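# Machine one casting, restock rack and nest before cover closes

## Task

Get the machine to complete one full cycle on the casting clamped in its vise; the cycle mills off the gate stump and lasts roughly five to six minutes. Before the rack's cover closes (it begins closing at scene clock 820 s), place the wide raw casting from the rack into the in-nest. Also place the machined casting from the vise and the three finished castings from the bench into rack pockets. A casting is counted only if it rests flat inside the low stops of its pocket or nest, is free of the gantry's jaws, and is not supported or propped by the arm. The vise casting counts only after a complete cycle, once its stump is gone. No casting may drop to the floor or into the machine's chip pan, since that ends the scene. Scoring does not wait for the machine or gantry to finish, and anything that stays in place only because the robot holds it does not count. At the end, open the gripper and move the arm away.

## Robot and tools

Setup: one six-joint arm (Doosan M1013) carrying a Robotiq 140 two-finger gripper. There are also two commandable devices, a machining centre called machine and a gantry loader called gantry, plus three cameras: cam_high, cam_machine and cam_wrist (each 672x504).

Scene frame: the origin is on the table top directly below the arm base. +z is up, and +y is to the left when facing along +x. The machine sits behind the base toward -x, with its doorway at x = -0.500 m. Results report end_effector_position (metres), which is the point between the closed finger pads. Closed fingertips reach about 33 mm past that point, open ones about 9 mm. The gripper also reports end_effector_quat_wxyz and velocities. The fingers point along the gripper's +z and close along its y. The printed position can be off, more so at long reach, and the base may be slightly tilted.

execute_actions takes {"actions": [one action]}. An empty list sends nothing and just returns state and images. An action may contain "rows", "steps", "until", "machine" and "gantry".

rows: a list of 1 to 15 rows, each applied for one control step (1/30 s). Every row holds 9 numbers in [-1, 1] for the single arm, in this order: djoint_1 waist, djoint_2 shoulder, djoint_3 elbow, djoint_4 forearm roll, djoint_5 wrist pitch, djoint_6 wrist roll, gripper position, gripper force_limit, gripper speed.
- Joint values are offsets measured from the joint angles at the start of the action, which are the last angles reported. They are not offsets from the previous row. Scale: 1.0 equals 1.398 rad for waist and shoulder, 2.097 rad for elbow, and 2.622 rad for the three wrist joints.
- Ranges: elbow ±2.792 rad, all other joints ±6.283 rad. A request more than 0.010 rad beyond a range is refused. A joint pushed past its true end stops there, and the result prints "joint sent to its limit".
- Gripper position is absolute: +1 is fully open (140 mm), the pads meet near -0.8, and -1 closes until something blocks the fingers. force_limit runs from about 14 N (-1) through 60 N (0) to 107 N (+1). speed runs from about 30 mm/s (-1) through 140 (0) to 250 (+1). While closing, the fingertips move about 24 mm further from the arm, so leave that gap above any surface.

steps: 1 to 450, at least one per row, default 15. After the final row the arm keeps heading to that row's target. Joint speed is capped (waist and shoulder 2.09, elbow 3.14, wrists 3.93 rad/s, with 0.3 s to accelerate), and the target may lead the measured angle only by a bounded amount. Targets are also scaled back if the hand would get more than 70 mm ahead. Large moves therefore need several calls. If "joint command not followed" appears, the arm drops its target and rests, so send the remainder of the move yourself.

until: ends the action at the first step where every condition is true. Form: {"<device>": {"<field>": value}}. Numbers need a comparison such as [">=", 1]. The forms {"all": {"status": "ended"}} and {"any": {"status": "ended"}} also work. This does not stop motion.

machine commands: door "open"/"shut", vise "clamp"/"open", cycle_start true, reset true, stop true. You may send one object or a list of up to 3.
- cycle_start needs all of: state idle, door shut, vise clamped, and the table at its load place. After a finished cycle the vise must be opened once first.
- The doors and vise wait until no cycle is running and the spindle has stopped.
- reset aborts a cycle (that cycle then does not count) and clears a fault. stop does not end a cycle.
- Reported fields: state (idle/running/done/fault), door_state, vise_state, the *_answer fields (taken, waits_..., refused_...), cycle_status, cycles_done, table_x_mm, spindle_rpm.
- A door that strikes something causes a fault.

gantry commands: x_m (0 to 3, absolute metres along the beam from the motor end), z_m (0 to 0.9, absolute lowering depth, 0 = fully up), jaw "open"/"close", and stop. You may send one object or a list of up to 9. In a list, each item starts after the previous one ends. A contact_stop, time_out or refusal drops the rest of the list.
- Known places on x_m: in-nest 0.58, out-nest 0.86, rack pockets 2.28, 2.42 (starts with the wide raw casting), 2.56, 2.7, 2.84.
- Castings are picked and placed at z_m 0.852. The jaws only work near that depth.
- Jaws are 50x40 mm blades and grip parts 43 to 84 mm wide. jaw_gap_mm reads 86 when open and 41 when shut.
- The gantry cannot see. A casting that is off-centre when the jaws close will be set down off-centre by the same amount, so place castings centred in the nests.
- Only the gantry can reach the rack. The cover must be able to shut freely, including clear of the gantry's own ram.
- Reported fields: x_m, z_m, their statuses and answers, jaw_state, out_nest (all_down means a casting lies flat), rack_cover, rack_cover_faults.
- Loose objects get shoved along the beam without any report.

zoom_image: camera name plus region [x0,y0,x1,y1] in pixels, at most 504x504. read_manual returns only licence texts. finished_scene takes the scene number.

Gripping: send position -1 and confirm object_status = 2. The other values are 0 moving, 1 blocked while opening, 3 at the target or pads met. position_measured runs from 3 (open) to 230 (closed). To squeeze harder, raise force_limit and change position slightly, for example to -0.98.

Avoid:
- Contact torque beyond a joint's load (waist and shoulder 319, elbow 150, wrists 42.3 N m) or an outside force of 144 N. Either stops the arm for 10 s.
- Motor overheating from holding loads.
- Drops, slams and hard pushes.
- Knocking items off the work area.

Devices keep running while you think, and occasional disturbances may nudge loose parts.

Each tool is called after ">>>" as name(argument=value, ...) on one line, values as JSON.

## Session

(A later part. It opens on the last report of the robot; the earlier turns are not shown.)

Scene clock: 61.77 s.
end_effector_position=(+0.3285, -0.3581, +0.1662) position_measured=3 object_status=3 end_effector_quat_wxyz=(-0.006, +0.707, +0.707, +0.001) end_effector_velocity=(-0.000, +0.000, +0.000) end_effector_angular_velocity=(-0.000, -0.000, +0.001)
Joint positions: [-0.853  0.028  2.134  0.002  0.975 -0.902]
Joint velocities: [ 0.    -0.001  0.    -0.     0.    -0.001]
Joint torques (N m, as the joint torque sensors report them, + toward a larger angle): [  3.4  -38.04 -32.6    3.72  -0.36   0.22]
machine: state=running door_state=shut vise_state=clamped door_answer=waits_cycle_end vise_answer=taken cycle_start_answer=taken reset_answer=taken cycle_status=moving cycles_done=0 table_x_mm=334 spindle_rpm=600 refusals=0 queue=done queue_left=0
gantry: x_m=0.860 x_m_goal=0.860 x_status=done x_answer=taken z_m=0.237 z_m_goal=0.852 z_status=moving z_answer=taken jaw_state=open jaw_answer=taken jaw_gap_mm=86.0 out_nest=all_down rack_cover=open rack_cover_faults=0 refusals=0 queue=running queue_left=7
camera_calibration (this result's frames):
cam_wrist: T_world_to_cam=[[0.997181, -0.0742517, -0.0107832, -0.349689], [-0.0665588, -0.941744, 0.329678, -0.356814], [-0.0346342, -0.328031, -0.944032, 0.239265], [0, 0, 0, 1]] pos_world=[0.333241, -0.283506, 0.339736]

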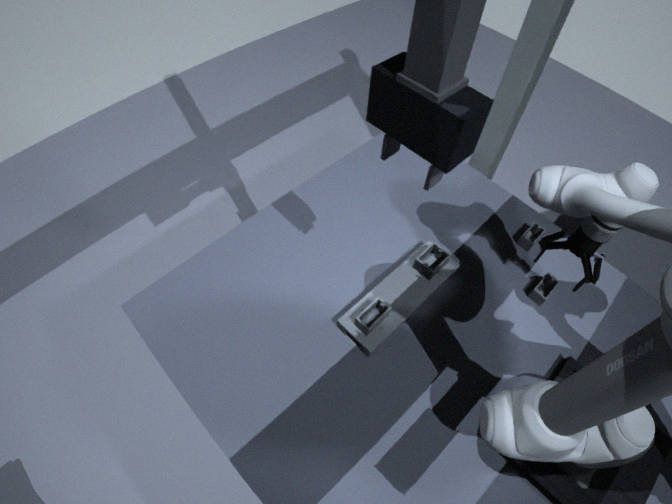

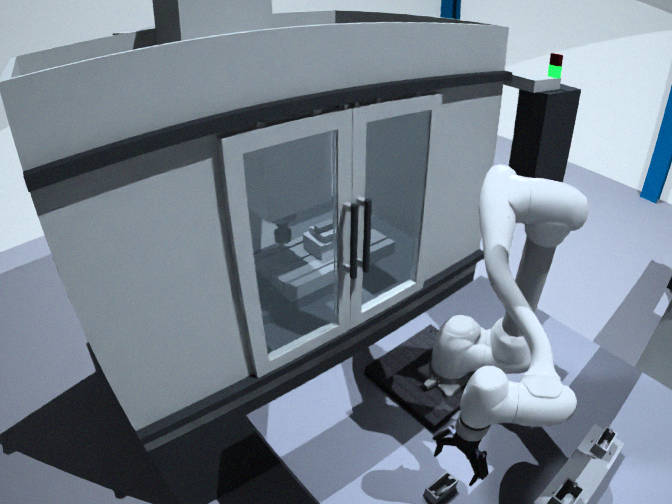

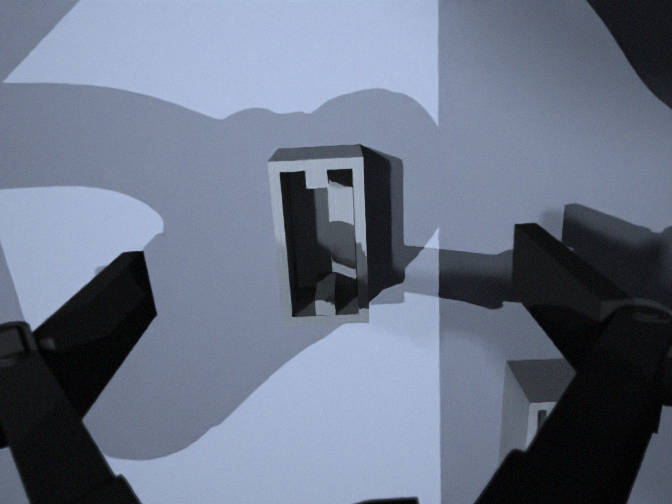

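>>> execute_actions(actions=[{"rows":[[-0.03,0.03,0.01,0,-0.02,-0.039,1,0,0],[-0.03,0.03,0.01,0,-0.02,-0.039,1,0,0],[-0.03,0.03,0.01,0,-0.02,-0.039,1,0,0],[-0.03,0.03,0.01,0,-0.02,-0.039,1,0,0],[-0.03,0.03,0.01,0,-0.02,-0.039,1,0,0],[-0.03,0.112,0.048,0,-0.096,-0.039,1,0,0]],"steps":30}])

>>> execute_actions(actions=[{"rows":[[0,0,0,0,0,0,-1,0,-0.5]],"steps":45}])

Scene clock: 73.23 s.
end_effector_position=(+0.3120, -0.3701, +0.0481) position_measured=3 object_status=3 end_effector_quat_wxyz=(-0.009, +0.685, +0.728, +0.002) end_effector_velocity=(-0.000, +0.000, -0.000) end_effector_angular_velocity=(+0.000, +0.000, -0.000)
Joint positions: [-0.895  0.185  2.235  0.002  0.724 -1.004]
Joint velocities: [-0.  0.  0. -0. -0.  0.]
Joint torques (N m, as the joint torque sensors report them, + toward a larger angle): [  0.44 -46.52 -25.39   2.96  -0.01  -0.33]
machine: state=running door_state=shut vise_state=clamped door_answer=waits_cycle_end vise_answer=taken cycle_start_answer=taken reset_answer=taken cycle_status=moving cycles_done=0 table_x_mm=252 spindle_rpm=600 refusals=0 queue=done queue_left=0
gantry: x_m=1.600 x_m_goal=1.600 x_status=done x_answer=taken z_m=0.000 z_m_goal=0.000 z_status=done z_answer=taken jaw_state=open jaw_answer=taken jaw_gap_mm=86.0 out_nest=all_up rack_cover=open rack_cover_faults=0 refusals=0 queue=done queue_left=0
camera_calibration (this result's frames):
cam_wrist: T_world_to_cam=[[0.999802, -0.0143028, -0.0138069, -0.313873], [-0.00903365, -0.945549, 0.325354, -0.349398], [-0.0177086, -0.325165, -0.945491, 0.119138], [0, 0, 0, 1]] pos_world=[0.312764, -0.296123, 0.221988]

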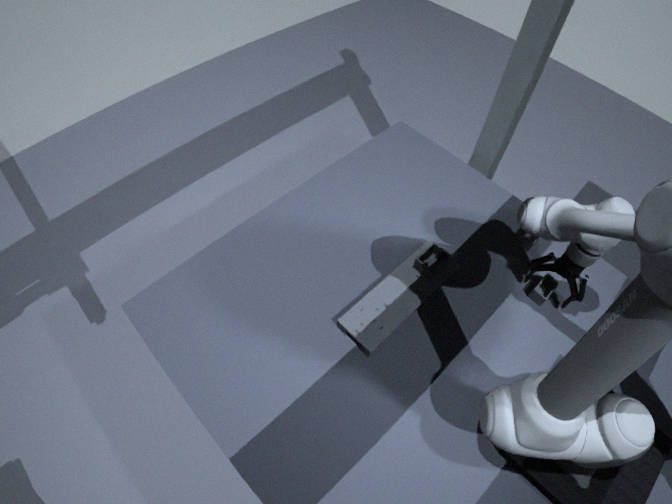

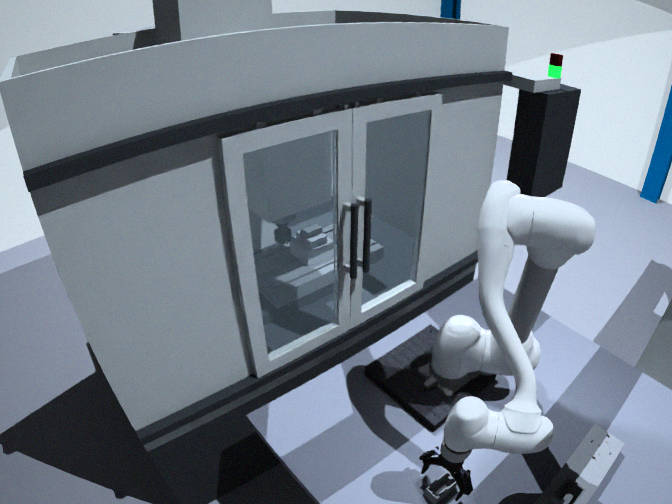

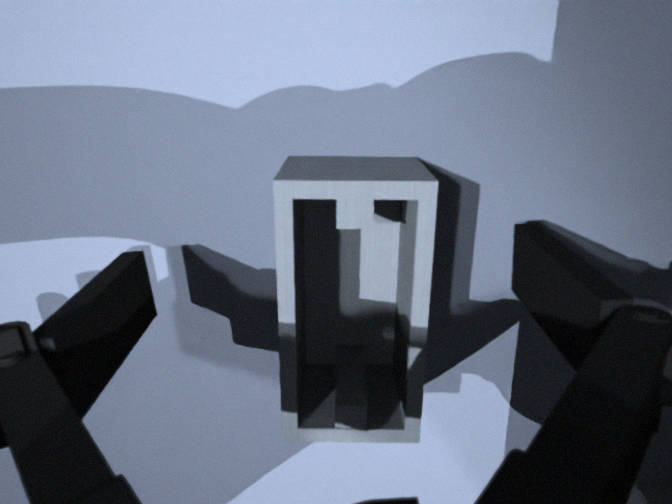

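Scene clock: 74.73 s.
end_effector_position=(+0.3120, -0.3701, +0.0481) position_measured=155 object_status=2 end_effector_quat_wxyz=(-0.009, +0.685, +0.728, +0.002) end_effector_velocity=(+0.000, +0.000, +0.000) end_effector_angular_velocity=(-0.000, -0.000, +0.000)
Joint positions: [-0.895  0.185  2.235  0.002  0.724 -1.004]
Joint velocities: [ 0.    -0.001  0.    -0.     0.    -0.   ]
Joint torques (N m, as the joint torque sensors report them, + toward a larger angle): [  4.36 -31.41 -14.31   2.93  -0.35  -0.27]
machine: state=running door_state=shut vise_state=clamped door_answer=waits_cycle_end vise_answer=taken cycle_start_answer=taken reset_answer=taken cycle_status=moving cycles_done=0 table_x_mm=240 spindle_rpm=600 refusals=0 queue=done queue_left=0
gantry: x_m=1.600 x_m_goal=1.600 x_status=done x_answer=taken z_m=0.000 z_m_goal=0.000 z_status=done z_answer=taken jaw_state=open jaw_answer=taken jaw_gap_mm=86.0 out_nest=all_up rack_cover=open rack_cover_faults=0 refusals=0 queue=done queue_left=0
camera_calibration (this result's frames):
cam_wrist: T_world_to_cam=[[0.999802, -0.0143089, -0.0137952, -0.31388], [-0.00904294, -0.945544, 0.325369, -0.349406], [-0.0176996, -0.32518, -0.945486, 0.119128], [0, 0, 0, 1]] pos_world=[0.312767, -0.296132, 0.22199]

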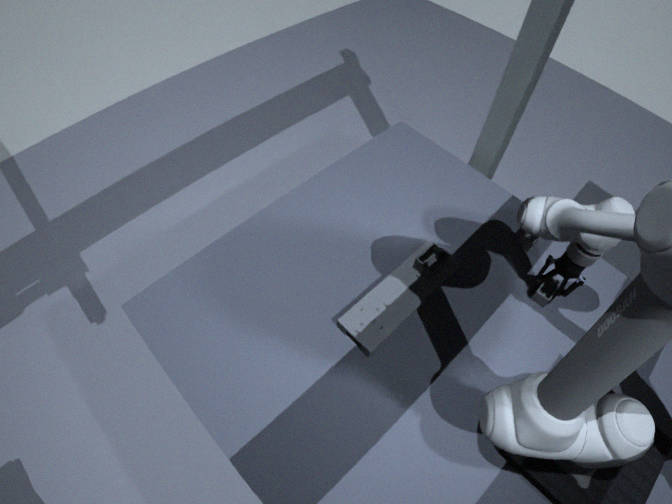

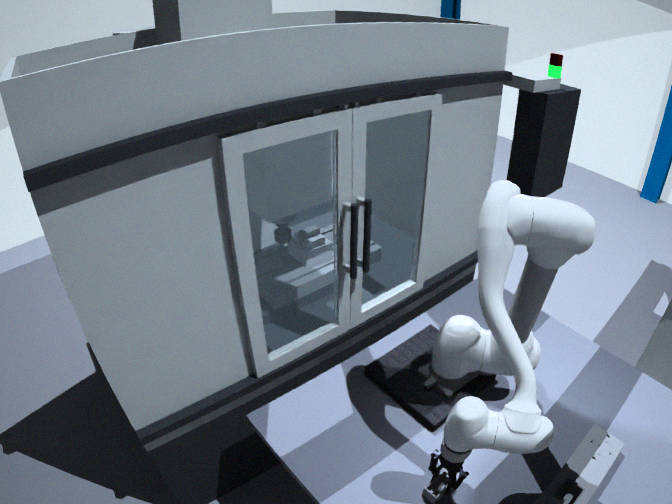

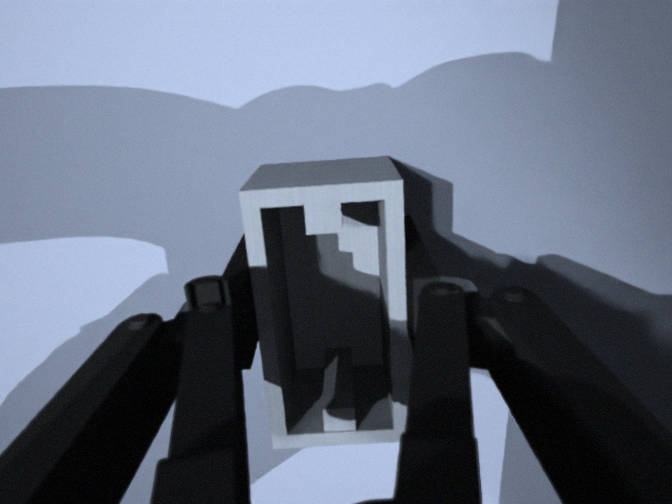

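>>> execute_actions(actions=[{"rows":[[0,-0.132,-0.088,0,0.136,0,-1,0,-0.5],[0,-0.132,-0.088,0,0.136,0,-1,0,-0.5],[0,-0.132,-0.088,0,0.136,0,-1,0,-0.5],[0,-0.132,-0.088,0,0.136,0,-1,0,-0.5],[0,-0.132,-0.088,0,0.136,0,-1,0,-0.5],[0,-0.132,-0.088,0,0.136,0,-1,0,-0.5],[0,-0.132,-0.088,0,0.136,0,-1,0,-0.5],[0,-0.132,-0.088,0,0.136,0,-1,0,-0.5],[0.802,-0.132,-0.088,0,0.136,0.449,-1,0,-0.5]],"steps":50}])

>>> execute_actions(actions=[{"rows":[[0,0.14,-0.086,0,0,0,-1,0,-0.5],[0,0.14,-0.086,0,0,0,-1,0,-0.5],[0,0.14,-0.086,0,0,0,-1,0,-0.5],[0,0.14,-0.086,0,0,0,-1,0,-0.5],[0,0.14,-0.086,0,0,0,-1,0,-0.5],[0,0.14,-0.086,0,0,0,-1,0,-0.5],[0,0.14,-0.086,0,0,0,-1,0,-0.5],[0,0.14,-0.086,0,0,0,-1,0,-0.5],[0,0.222,-0.121,0,-0.016,0,-1,0,-0.5]],"steps":35}])

>>> execute_actions(actions=[{"rows":[[0,0.034,0.017,0,-0.032,0,-1,0,-0.5]],"steps":20}])

>>> execute_actions(actions=[{"rows":[[0,0,0,0,0,0,1,0,-0.5]],"steps":40}])

Scene clock: 88.10 s.
end_effector_position=(+0.4873, +0.1210, +0.2247) position_measured=155 object_status=2 end_effector_quat_wxyz=(-0.006, +0.705, +0.709, +0.006) end_effector_velocity=(-0.000, +0.003, +0.000) end_effector_angular_velocity=(+0.000, +0.000, -0.003)
Joint positions: [0.226 0.    2.05  0.002 1.08  0.172]
Joint velocities: [ 0.006  0.    -0.001 -0.     0.     0.008]
Joint torques (N m, as the joint torque sensors report them, + toward a larger angle): [ -7.85 -35.47 -37.54   3.52  -0.45   0.73]
machine: state=running door_state=shut vise_state=clamped door_answer=waits_cycle_end vise_answer=taken cycle_start_answer=taken reset_answer=taken cycle_status=moving cycles_done=0 table_x_mm=135 spindle_rpm=600 refusals=0 queue=done queue_left=0
gantry: x_m=1.600 x_m_goal=1.600 x_status=done x_answer=taken z_m=0.000 z_m_goal=0.000 z_status=done z_answer=taken jaw_state=open jaw_answer=taken jaw_gap_mm=86.0 out_nest=all_up rack_cover=open rack_cover_faults=0 refusals=0 queue=done queue_left=0
camera_calibration (this result's frames):
cam_wrist: T_world_to_cam=[[0.997561, -0.0696748, -0.00427283, -0.473986], [-0.064531, -0.943795, 0.32417, 0.0861346], [-0.0266191, -0.323103, -0.945989, 0.453037], [0, 0, 0, 1]] pos_world=[0.490448, 0.194646, 0.398621]

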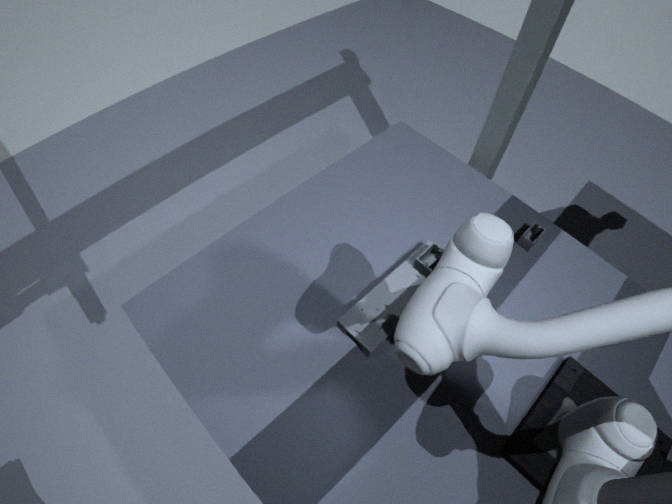

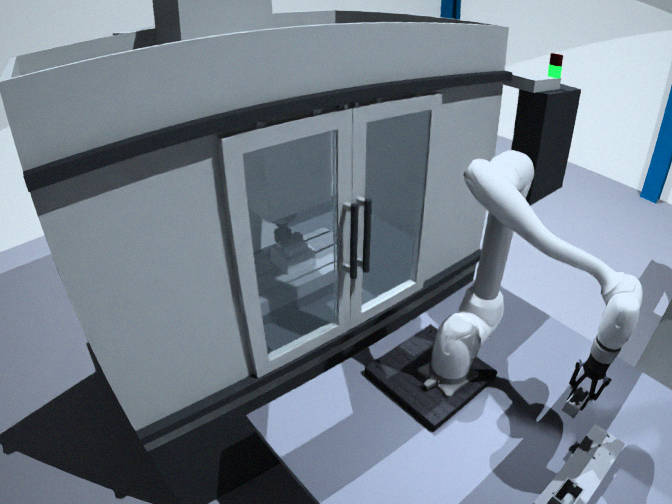

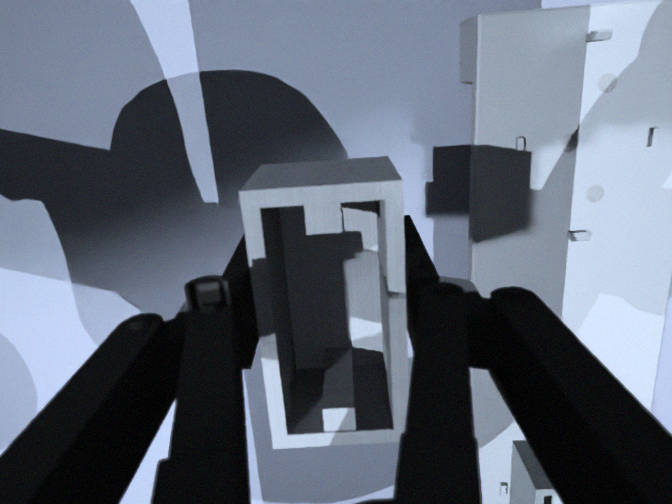

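Scene clock: 89.27 s.
end_effector_position=(+0.6531, +0.1517, +0.1660) position_measured=155 object_status=2 end_effector_quat_wxyz=(-0.010, +0.705, +0.709, -0.000) end_effector_velocity=(-0.000, +0.000, -0.000) end_effector_angular_velocity=(+0.000, +0.000, +0.000)
Joint positions: [0.226 0.311 1.797 0.002 1.038 0.172]
Joint velocities: [0.001 0.    0.    0.    0.    0.   ]
Joint torques (N m, as the joint torque sensors report them, + toward a larger angle): [  4.56 -67.99 -36.66   4.13  -0.21  -0.11]
machine: state=running door_state=shut vise_state=clamped door_answer=waits_cycle_end vise_answer=taken cycle_start_answer=taken reset_answer=taken cycle_status=moving cycles_done=0 table_x_mm=126 spindle_rpm=600 refusals=0 queue=done queue_left=0
gantry: x_m=1.600 x_m_goal=1.600 x_status=done x_answer=taken z_m=0.000 z_m_goal=0.000 z_status=done z_answer=taken jaw_state=open jaw_answer=taken jaw_gap_mm=86.0 out_nest=all_up rack_cover=open rack_cover_faults=0 refusals=0 queue=done queue_left=0
camera_calibration (this result's frames):
cam_wrist: T_world_to_cam=[[0.997404, -0.0695925, -0.0184921, -0.635044], [-0.0597194, -0.942941, 0.32756, 0.141014], [-0.0402327, -0.325606, -0.944649, 0.42094], [0, 0, 0, 1]] pos_world=[0.658752, 0.225835, 0.339707]

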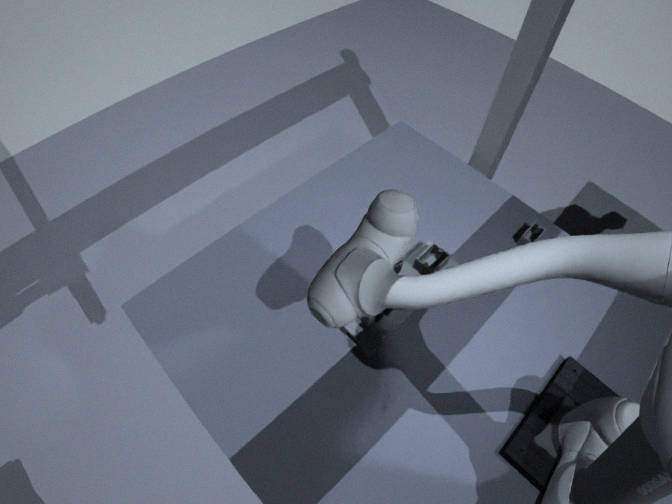

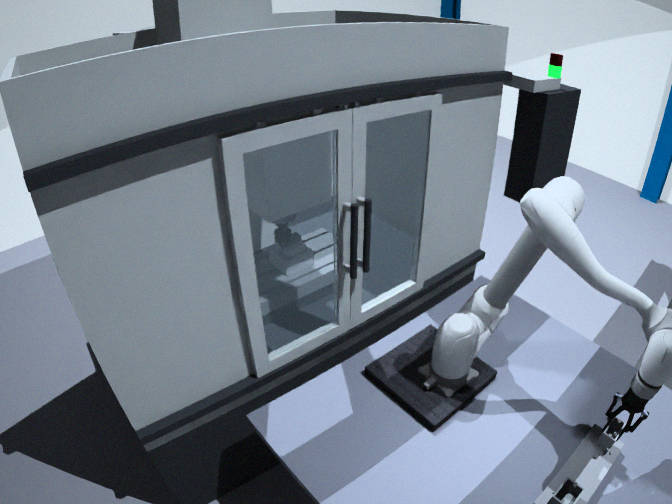

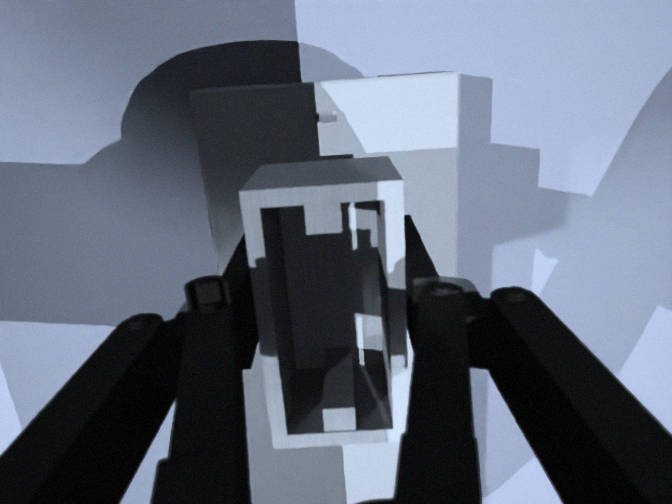

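Scene clock: 89.93 s.
end_effector_position=(+0.6552, +0.1528, +0.1174) position_measured=155 object_status=2 end_effector_quat_wxyz=(-0.010, +0.705, +0.709, -0.000) end_effector_velocity=(+0.000, -0.000, +0.000) end_effector_angular_velocity=(+0.000, -0.000, -0.001)
Joint positions: [0.226 0.358 1.832 0.002 0.954 0.172]
Joint velocities: [-0. -0. -0.  0. -0.  0.]
Joint torques (N m, as the joint torque sensors report them, + toward a larger angle): [  3.98 -72.17 -33.83   3.9    0.4    0.27]
machine: state=running door_state=shut vise_state=clamped door_answer=waits_cycle_end vise_answer=taken cycle_start_answer=taken reset_answer=taken cycle_status=moving cycles_done=0 table_x_mm=121 spindle_rpm=600 refusals=0 queue=done queue_left=0
gantry: x_m=1.600 x_m_goal=1.600 x_status=done x_answer=taken z_m=0.000 z_m_goal=0.000 z_status=done z_answer=taken jaw_state=open jaw_answer=taken jaw_gap_mm=86.0 out_nest=all_up rack_cover=open rack_cover_faults=0 refusals=0 queue=done queue_left=0
camera_calibration (this result's frames):
cam_wrist: T_world_to_cam=[[0.997411, -0.0696715, -0.0177969, -0.638065], [-0.0600229, -0.94294, 0.327507, 0.158283], [-0.0395993, -0.32559, -0.944681, 0.375023], [0, 0, 0, 1]] pos_world=[0.660765, 0.2269, 0.291083]

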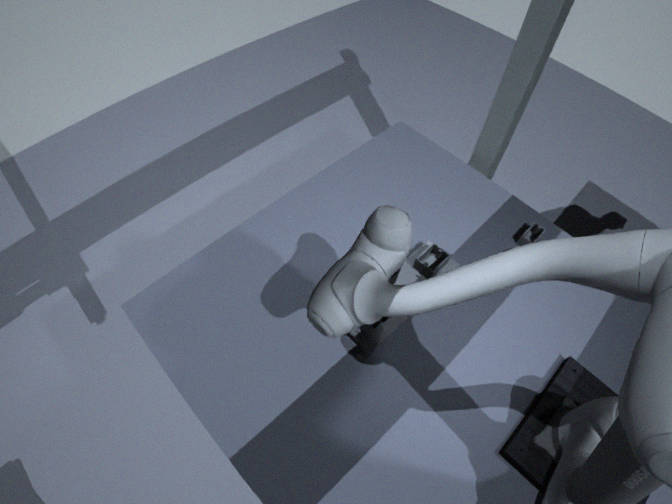

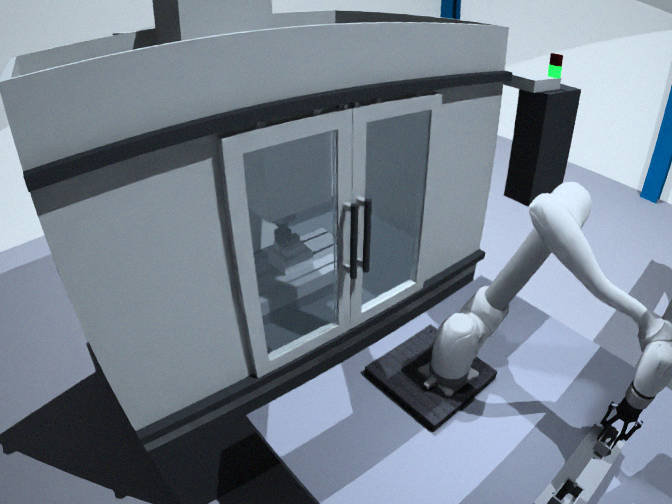

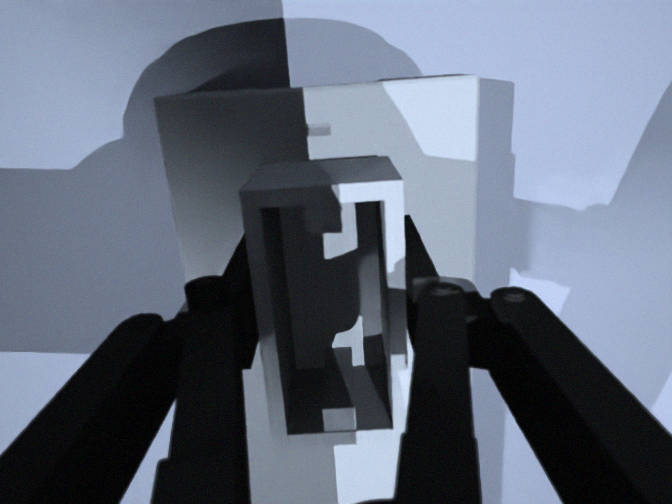

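Scene clock: 91.27 s.
end_effector_position=(+0.6553, +0.1528, +0.1174) position_measured=3 object_status=3 end_effector_quat_wxyz=(-0.009, +0.705, +0.709, +0.000) end_effector_velocity=(-0.000, +0.001, +0.001) end_effector_angular_velocity=(+0.000, -0.001, +0.001)
Joint positions: [0.226 0.358 1.832 0.002 0.954 0.172]
Joint velocities: [ 0.001 -0.001 -0.     0.     0.     0.001]
Joint torques (N m, as the joint torque sensors report them, + toward a larger angle): [  3.55 -72.13 -33.15   3.91   0.25   0.31]
machine: state=running door_state=shut vise_state=clamped door_answer=waits_cycle_end vise_answer=taken cycle_start_answer=taken reset_answer=taken cycle_status=moving cycles_done=0 table_x_mm=110 spindle_rpm=600 refusals=0 queue=done queue_left=0
gantry: x_m=1.600 x_m_goal=1.600 x_status=done x_answer=taken z_m=0.000 z_m_goal=0.000 z_status=done z_answer=taken jaw_state=open jaw_answer=taken jaw_gap_mm=86.0 out_nest=all_down rack_cover=open rack_cover_faults=0 refusals=0 queue=done queue_left=0
camera_calibration (this result's frames):
cam_wrist: T_world_to_cam=[[0.997412, -0.0696769, -0.0177145, -0.638114], [-0.060056, -0.942948, 0.327479, 0.158305], [-0.0395216, -0.325568, -0.944692, 0.375017], [0, 0, 0, 1]] pos_world=[0.660791, 0.226905, 0.29113]

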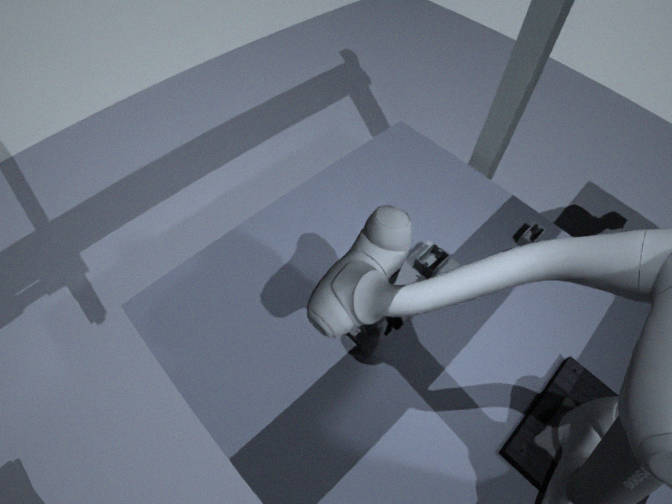

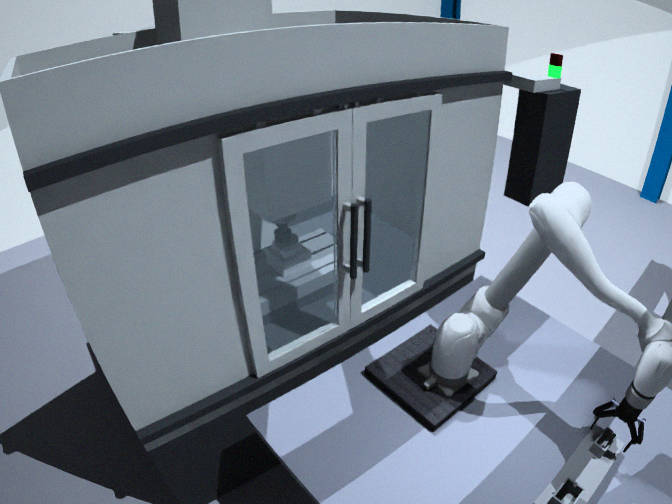

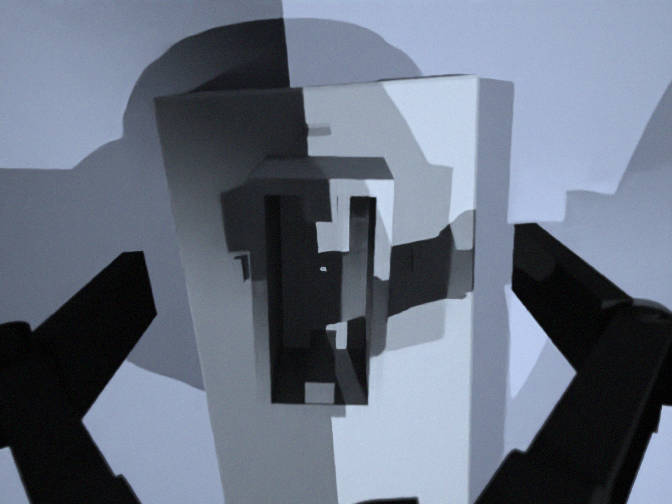

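>>> execute_actions(actions=[{"rows":[[0,-0.05,-0.017,0,0.035,0,1,0,0],[0,-0.05,-0.017,0,0.035,0,1,0,0],[0,-0.05,-0.017,0,0.035,0,1,0,0],[0,-0.05,-0.017,0,0.035,0,1,0,0],[0,-0.05,-0.017,0,0.035,0,1,0,0],[0,-0.05,-0.017,0,0.035,0,1,0,0],[0,-0.05,-0.017,0,0.035,0,1,0,0],[0,-0.05,-0.017,0,0.035,0,1,0,0],[0,-0.256,0.104,0,0.048,0,1,0,0]],"steps":35}])

>>> execute_actions(actions=[{"rows":[[-0.796,0,0,0,0,-0.42,1,0,0]],"steps":40}])

>>> execute_actions(actions=[{"gantry":[{"x_m":0.86},{"z_m":0.852},{"jaw":"close"},{"z_m":0},{"x_m":2.42},{"z_m":0.852},{"jaw":"open"},{"z_m":0},{"x_m":1.6}],"rows":[[0,0.245,-0.138,0,-0.016,0,1,0,0]],"steps":35}])

Scene clock: 102.00 s.
end_effector_position=(+0.4873, +0.1210, +0.2247) position_measured=3 object_status=3 end_effector_quat_wxyz=(-0.006, +0.705, +0.709, +0.006) end_effector_velocity=(-0.000, +0.000, -0.000) end_effector_angular_velocity=(+0.000, +0.000, +0.001)
Joint positions: [0.226 0.    2.05  0.002 1.08  0.172]
Joint velocities: [ 0.  0.  0.  0. -0. -0.]
Joint torques (N m, as the joint torque sensors report them, + toward a larger angle): [  2.01 -39.07 -35.69   3.9    0.22   0.19]
machine: state=running door_state=shut vise_state=clamped door_answer=waits_cycle_end vise_answer=taken cycle_start_answer=taken reset_answer=taken cycle_status=moving cycles_done=0 table_x_mm=26 spindle_rpm=600 refusals=0 queue=done queue_left=0
gantry: x_m=1.600 x_m_goal=1.600 x_status=done x_answer=taken z_m=0.000 z_m_goal=0.000 z_status=done z_answer=taken jaw_state=open jaw_answer=taken jaw_gap_mm=86.0 out_nest=all_down rack_cover=open rack_cover_faults=0 refusals=0 queue=done queue_left=0
camera_calibration (this result's frames):
cam_wrist: T_world_to_cam=[[0.99756, -0.0696845, -0.00420202, -0.474038], [-0.0645638, -0.943802, 0.324144, 0.0861537], [-0.0265537, -0.323082, -0.945998, 0.453043], [0, 0, 0, 1]] pos_world=[0.490474, 0.194649, 0.39866]

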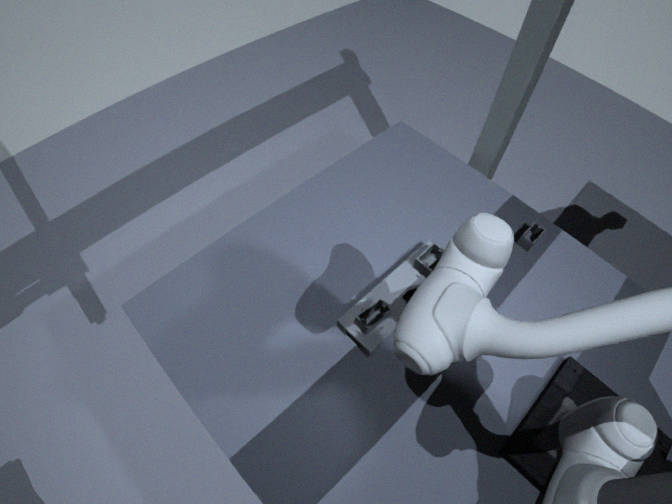

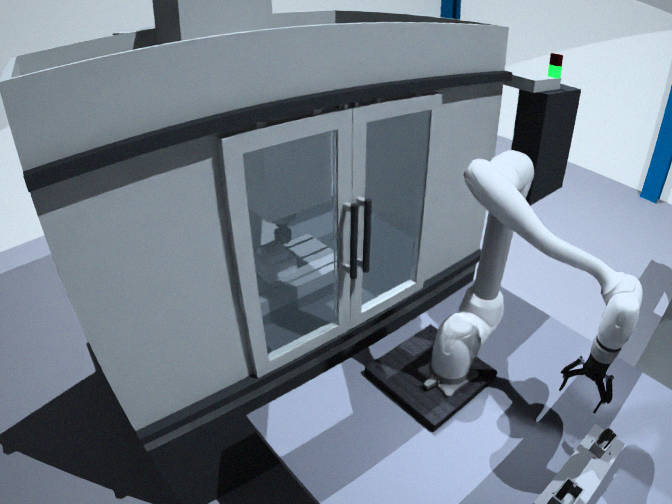

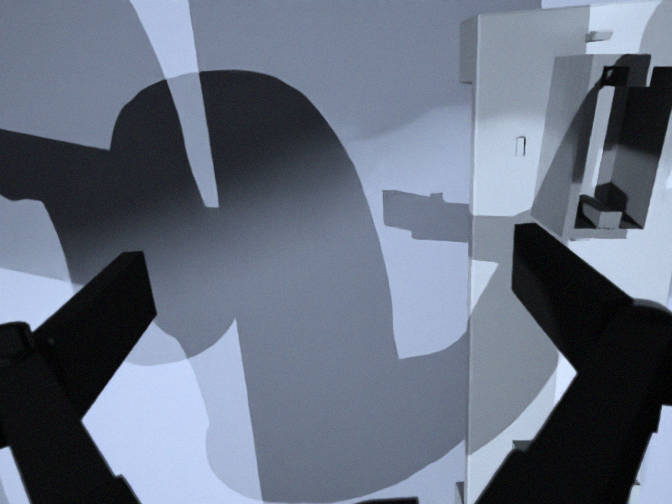

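Scene clock: 103.33 s.
end_effector_position=(+0.3287, -0.3817, +0.2200) position_measured=3 object_status=3 end_effector_quat_wxyz=(-0.003, +0.709, +0.706, +0.001) end_effector_velocity=(-0.085, -0.073, +0.001) end_effector_angular_velocity=(-0.004, +0.001, -0.113)
Joint positions: [-0.883  0.     2.05   0.002  1.08  -0.926]
Joint velocities: [-0.225 -0.002  0.    -0.    -0.    -0.112]
Joint torques (N m, as the joint torque sensors report them, + toward a larger angle): [ 19.89 -45.22 -33.64   4.94   0.09   0.2 ]
machine: state=running door_state=shut vise_state=clamped door_answer=waits_cycle_end vise_answer=taken cycle_start_answer=taken reset_answer=taken cycle_status=moving cycles_done=0 table_x_mm=15 spindle_rpm=600 refusals=0 queue=done queue_left=0
gantry: x_m=1.600 x_m_goal=1.600 x_status=done x_answer=taken z_m=0.000 z_m_goal=0.000 z_status=done z_answer=taken jaw_state=open jaw_answer=taken jaw_gap_mm=86.0 out_nest=all_down rack_cover=open rack_cover_faults=0 refusals=0 queue=done queue_left=0
camera_calibration (this result's frames):
cam_wrist: T_world_to_cam=[[0.996826, -0.0793717, -0.00610098, -0.353898], [-0.0727579, -0.939494, 0.334749, -0.394972], [-0.0323014, -0.333242, -0.942288, 0.279121], [0, 0, 0, 1]] pos_world=[0.333054, -0.306148, 0.393069]

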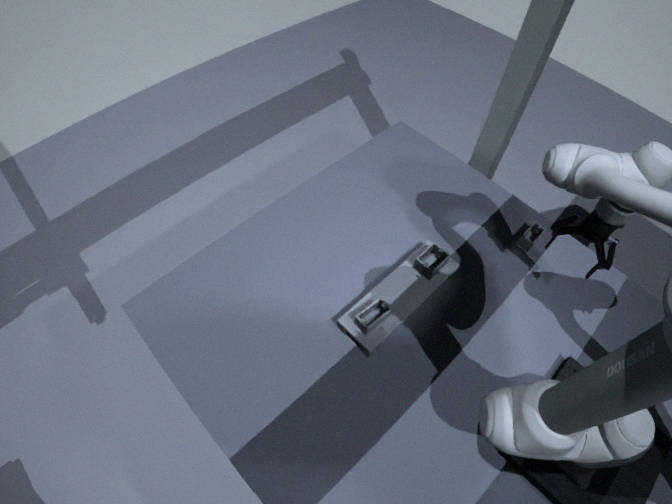

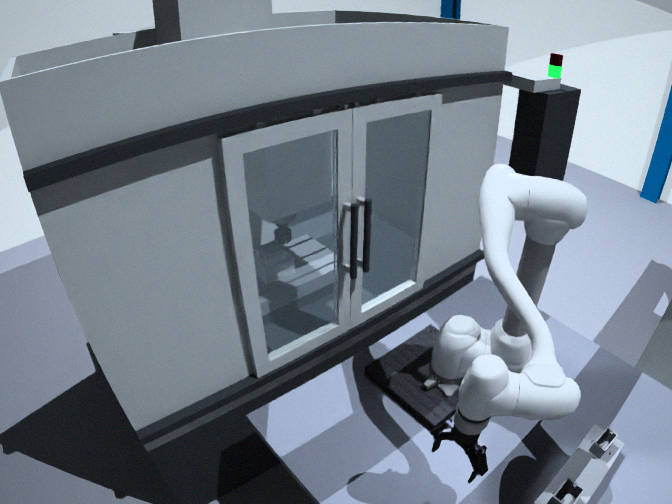

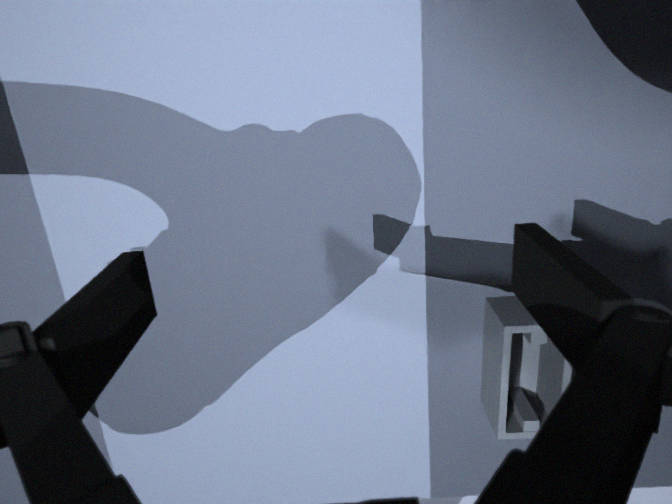

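Scene clock: 104.50 s.
end_effector_position=(+0.4418, -0.5332, +0.1548) position_measured=3 object_status=3 end_effector_quat_wxyz=(-0.008, +0.709, +0.706, +0.002) end_effector_velocity=(-0.000, -0.000, -0.001) end_effector_angular_velocity=(+0.000, +0.000, -0.000)
Joint positions: [-0.882  0.343  1.761  0.002  1.038 -0.926]
Joint velocities: [-0.     0.001  0.    -0.    -0.     0.   ]
Joint torques (N m, as the joint torque sensors report them, + toward a larger angle): [  2.71 -71.76 -34.07   4.22   0.18   0.51]
machine: state=running door_state=shut vise_state=clamped door_answer=waits_cycle_end vise_answer=taken cycle_start_answer=taken reset_answer=taken cycle_status=moving cycles_done=0 table_x_mm=6 spindle_rpm=600 refusals=0 queue=done queue_left=0
gantry: x_m=0.862 x_m_goal=0.860 x_status=moving x_answer=taken z_m=0.000 z_m_goal=0.000 z_status=done z_answer=taken jaw_state=open jaw_answer=taken jaw_gap_mm=86.0 out_nest=all_down rack_cover=open rack_cover_faults=0 refusals=0 queue=running queue_left=8
camera_calibration (this result's frames):
cam_wrist: T_world_to_cam=[[0.996759, -0.0793057, -0.0135086, -0.477839], [-0.0705556, -0.94245, 0.326817, -0.508627], [-0.0386496, -0.324804, -0.944991, 0.178615], [0, 0, 0, 1]] pos_world=[0.447307, -0.459236, 0.328562]

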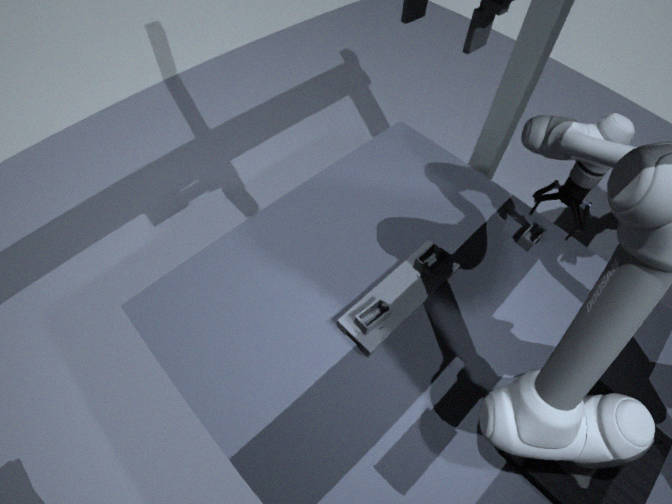

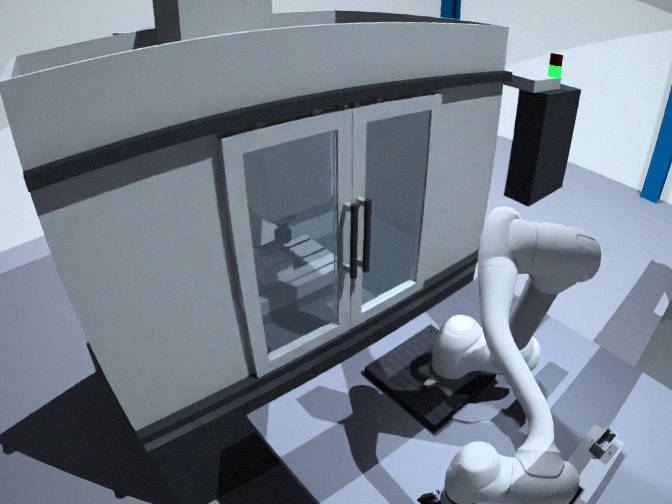

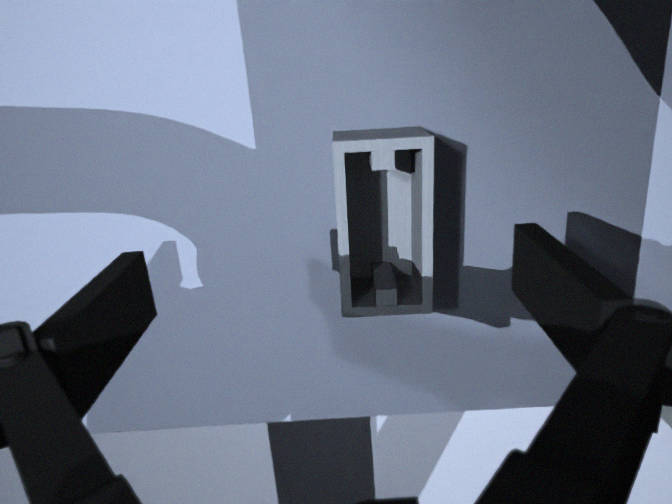

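>>> execute_actions(actions=[{"rows":[[0.01,0.03,-0.008,0,-0.01,-0.01,1,0,0],[0.01,0.03,-0.008,0,-0.01,-0.01,1,0,0],[0.01,0.03,-0.008,0,-0.01,-0.01,1,0,0],[0.01,0.03,-0.008,0,-0.01,-0.01,1,0,0],[0.01,0.03,-0.008,0,-0.01,-0.01,1,0,0],[0.01,0.094,0.011,0,-0.059,-0.01,1,0,0]],"steps":30}])

>>> execute_actions(actions=[{"rows":[[0,0,0,0,0,0,-1,0,-0.5]],"steps":45}])

Scene clock: 112.93 s.
end_effector_position=(+0.4635, -0.5459, +0.0514) position_measured=3 object_status=3 end_effector_quat_wxyz=(-0.008, +0.694, +0.720, +0.002) end_effector_velocity=(-0.000, -0.000, -0.000) end_effector_angular_velocity=(-0.000, -0.000, +0.000)
Joint positions: [-0.868  0.474  1.784  0.002  0.884 -0.952]
Joint velocities: [-0. -0.  0.  0. -0. -0.]
Joint torques (N m, as the joint torque sensors report them, + toward a larger angle): [  1.54 -78.62 -30.28   3.33   0.33   0.44]
machine: state=running door_state=shut vise_state=clamped door_answer=waits_cycle_end vise_answer=taken cycle_start_answer=taken reset_answer=taken cycle_status=moving cycles_done=0 table_x_mm=64 spindle_rpm=600 refusals=0 queue=done queue_left=0
gantry: x_m=2.420 x_m_goal=2.420 x_status=done x_answer=taken z_m=0.393 z_m_goal=0.000 z_status=moving z_answer=taken jaw_state=open jaw_answer=taken jaw_gap_mm=86.0 out_nest=all_up rack_cover=open rack_cover_faults=0 refusals=0 queue=running queue_left=1
camera_calibration (this result's frames):
cam_wrist: T_world_to_cam=[[0.999139, -0.0394164, -0.0129663, -0.481274], [-0.0330231, -0.94455, 0.326702, -0.503721], [-0.0251247, -0.325993, -0.945038, 0.0707287], [0, 0, 0, 1]] pos_world=[0.466002, -0.471703, 0.225168]

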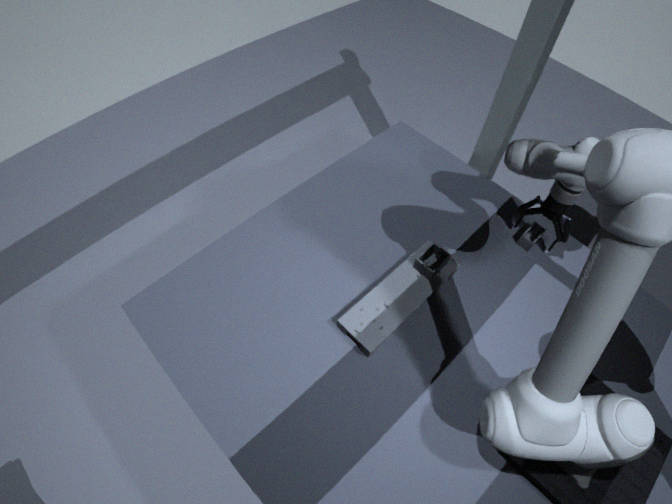

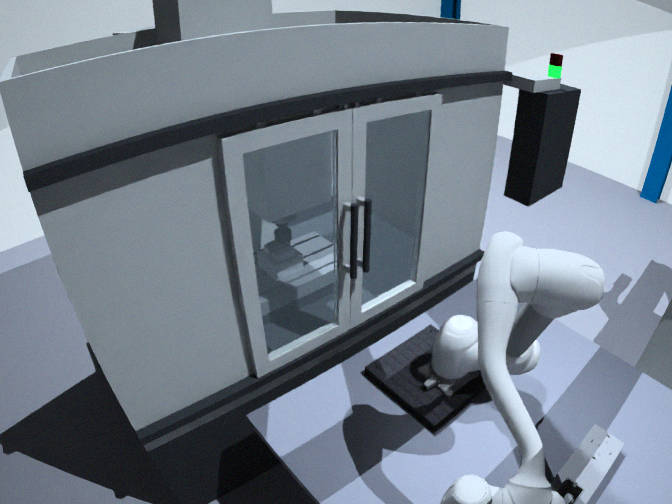

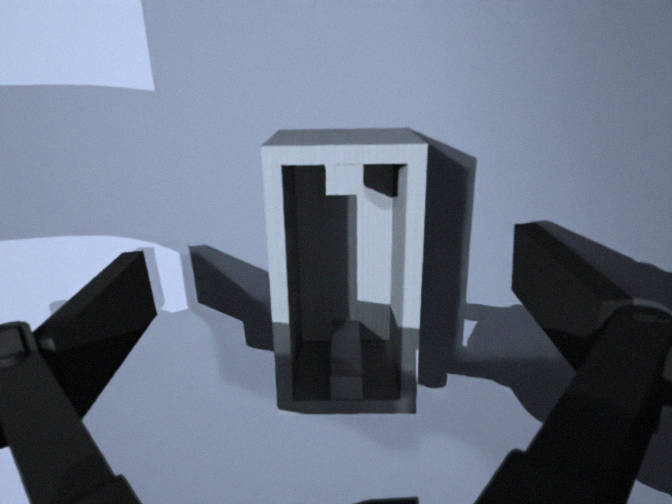

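Scene clock: 114.43 s.
end_effector_position=(+0.4636, -0.5460, +0.0515) position_measured=154 object_status=2 end_effector_quat_wxyz=(-0.008, +0.694, +0.720, +0.002) end_effector_velocity=(+0.000, +0.000, -0.001) end_effector_angular_velocity=(+0.001, +0.000, -0.000)
Joint positions: [-0.868  0.474  1.784  0.002  0.884 -0.952]
Joint velocities: [ 0.     0.001  0.     0.    -0.     0.   ]
Joint torques (N m, as the joint torque sensors report them, + toward a larger angle): [  6.35 -63.81 -23.49   3.9   -1.21  -0.18]
machine: state=running door_state=shut vise_state=clamped door_answer=waits_cycle_end vise_answer=taken cycle_start_answer=taken reset_answer=taken cycle_status=moving cycles_done=0 table_x_mm=76 spindle_rpm=600 refusals=0 queue=done queue_left=0
gantry: x_m=1.864 x_m_goal=1.600 x_status=moving x_answer=taken z_m=0.000 z_m_goal=0.000 z_status=done z_answer=taken jaw_state=open jaw_answer=taken jaw_gap_mm=86.0 out_nest=all_up rack_cover=open rack_cover_faults=0 refusals=0 queue=running queue_left=0
camera_calibration (this result's frames):
cam_wrist: T_world_to_cam=[[0.999141, -0.0393954, -0.0128458, -0.481357], [-0.0330383, -0.944495, 0.326861, -0.503814], [-0.0250096, -0.326156, -0.944985, 0.0706247], [0, 0, 0, 1]] pos_world=[0.466064, -0.471779, 0.225233]

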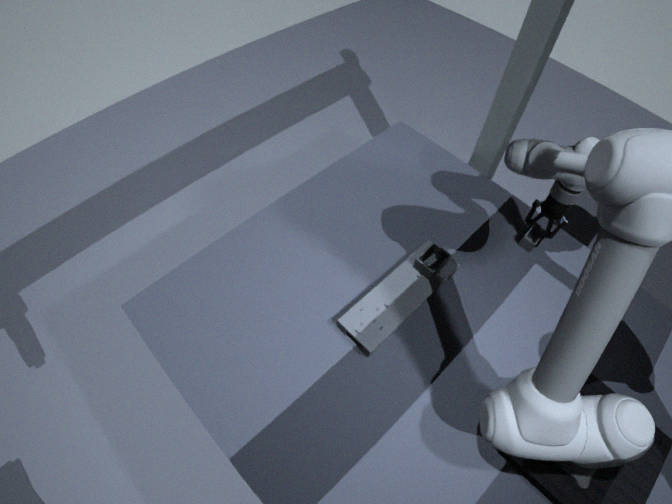

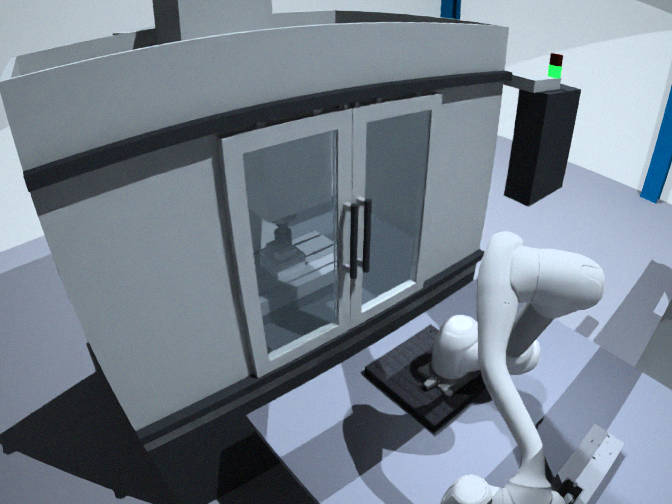

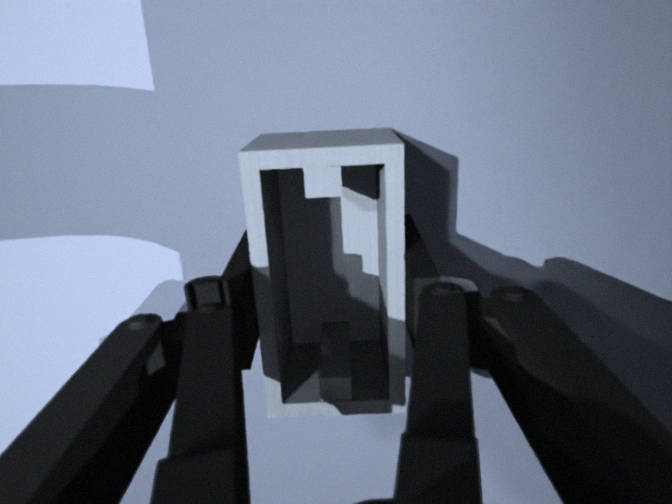

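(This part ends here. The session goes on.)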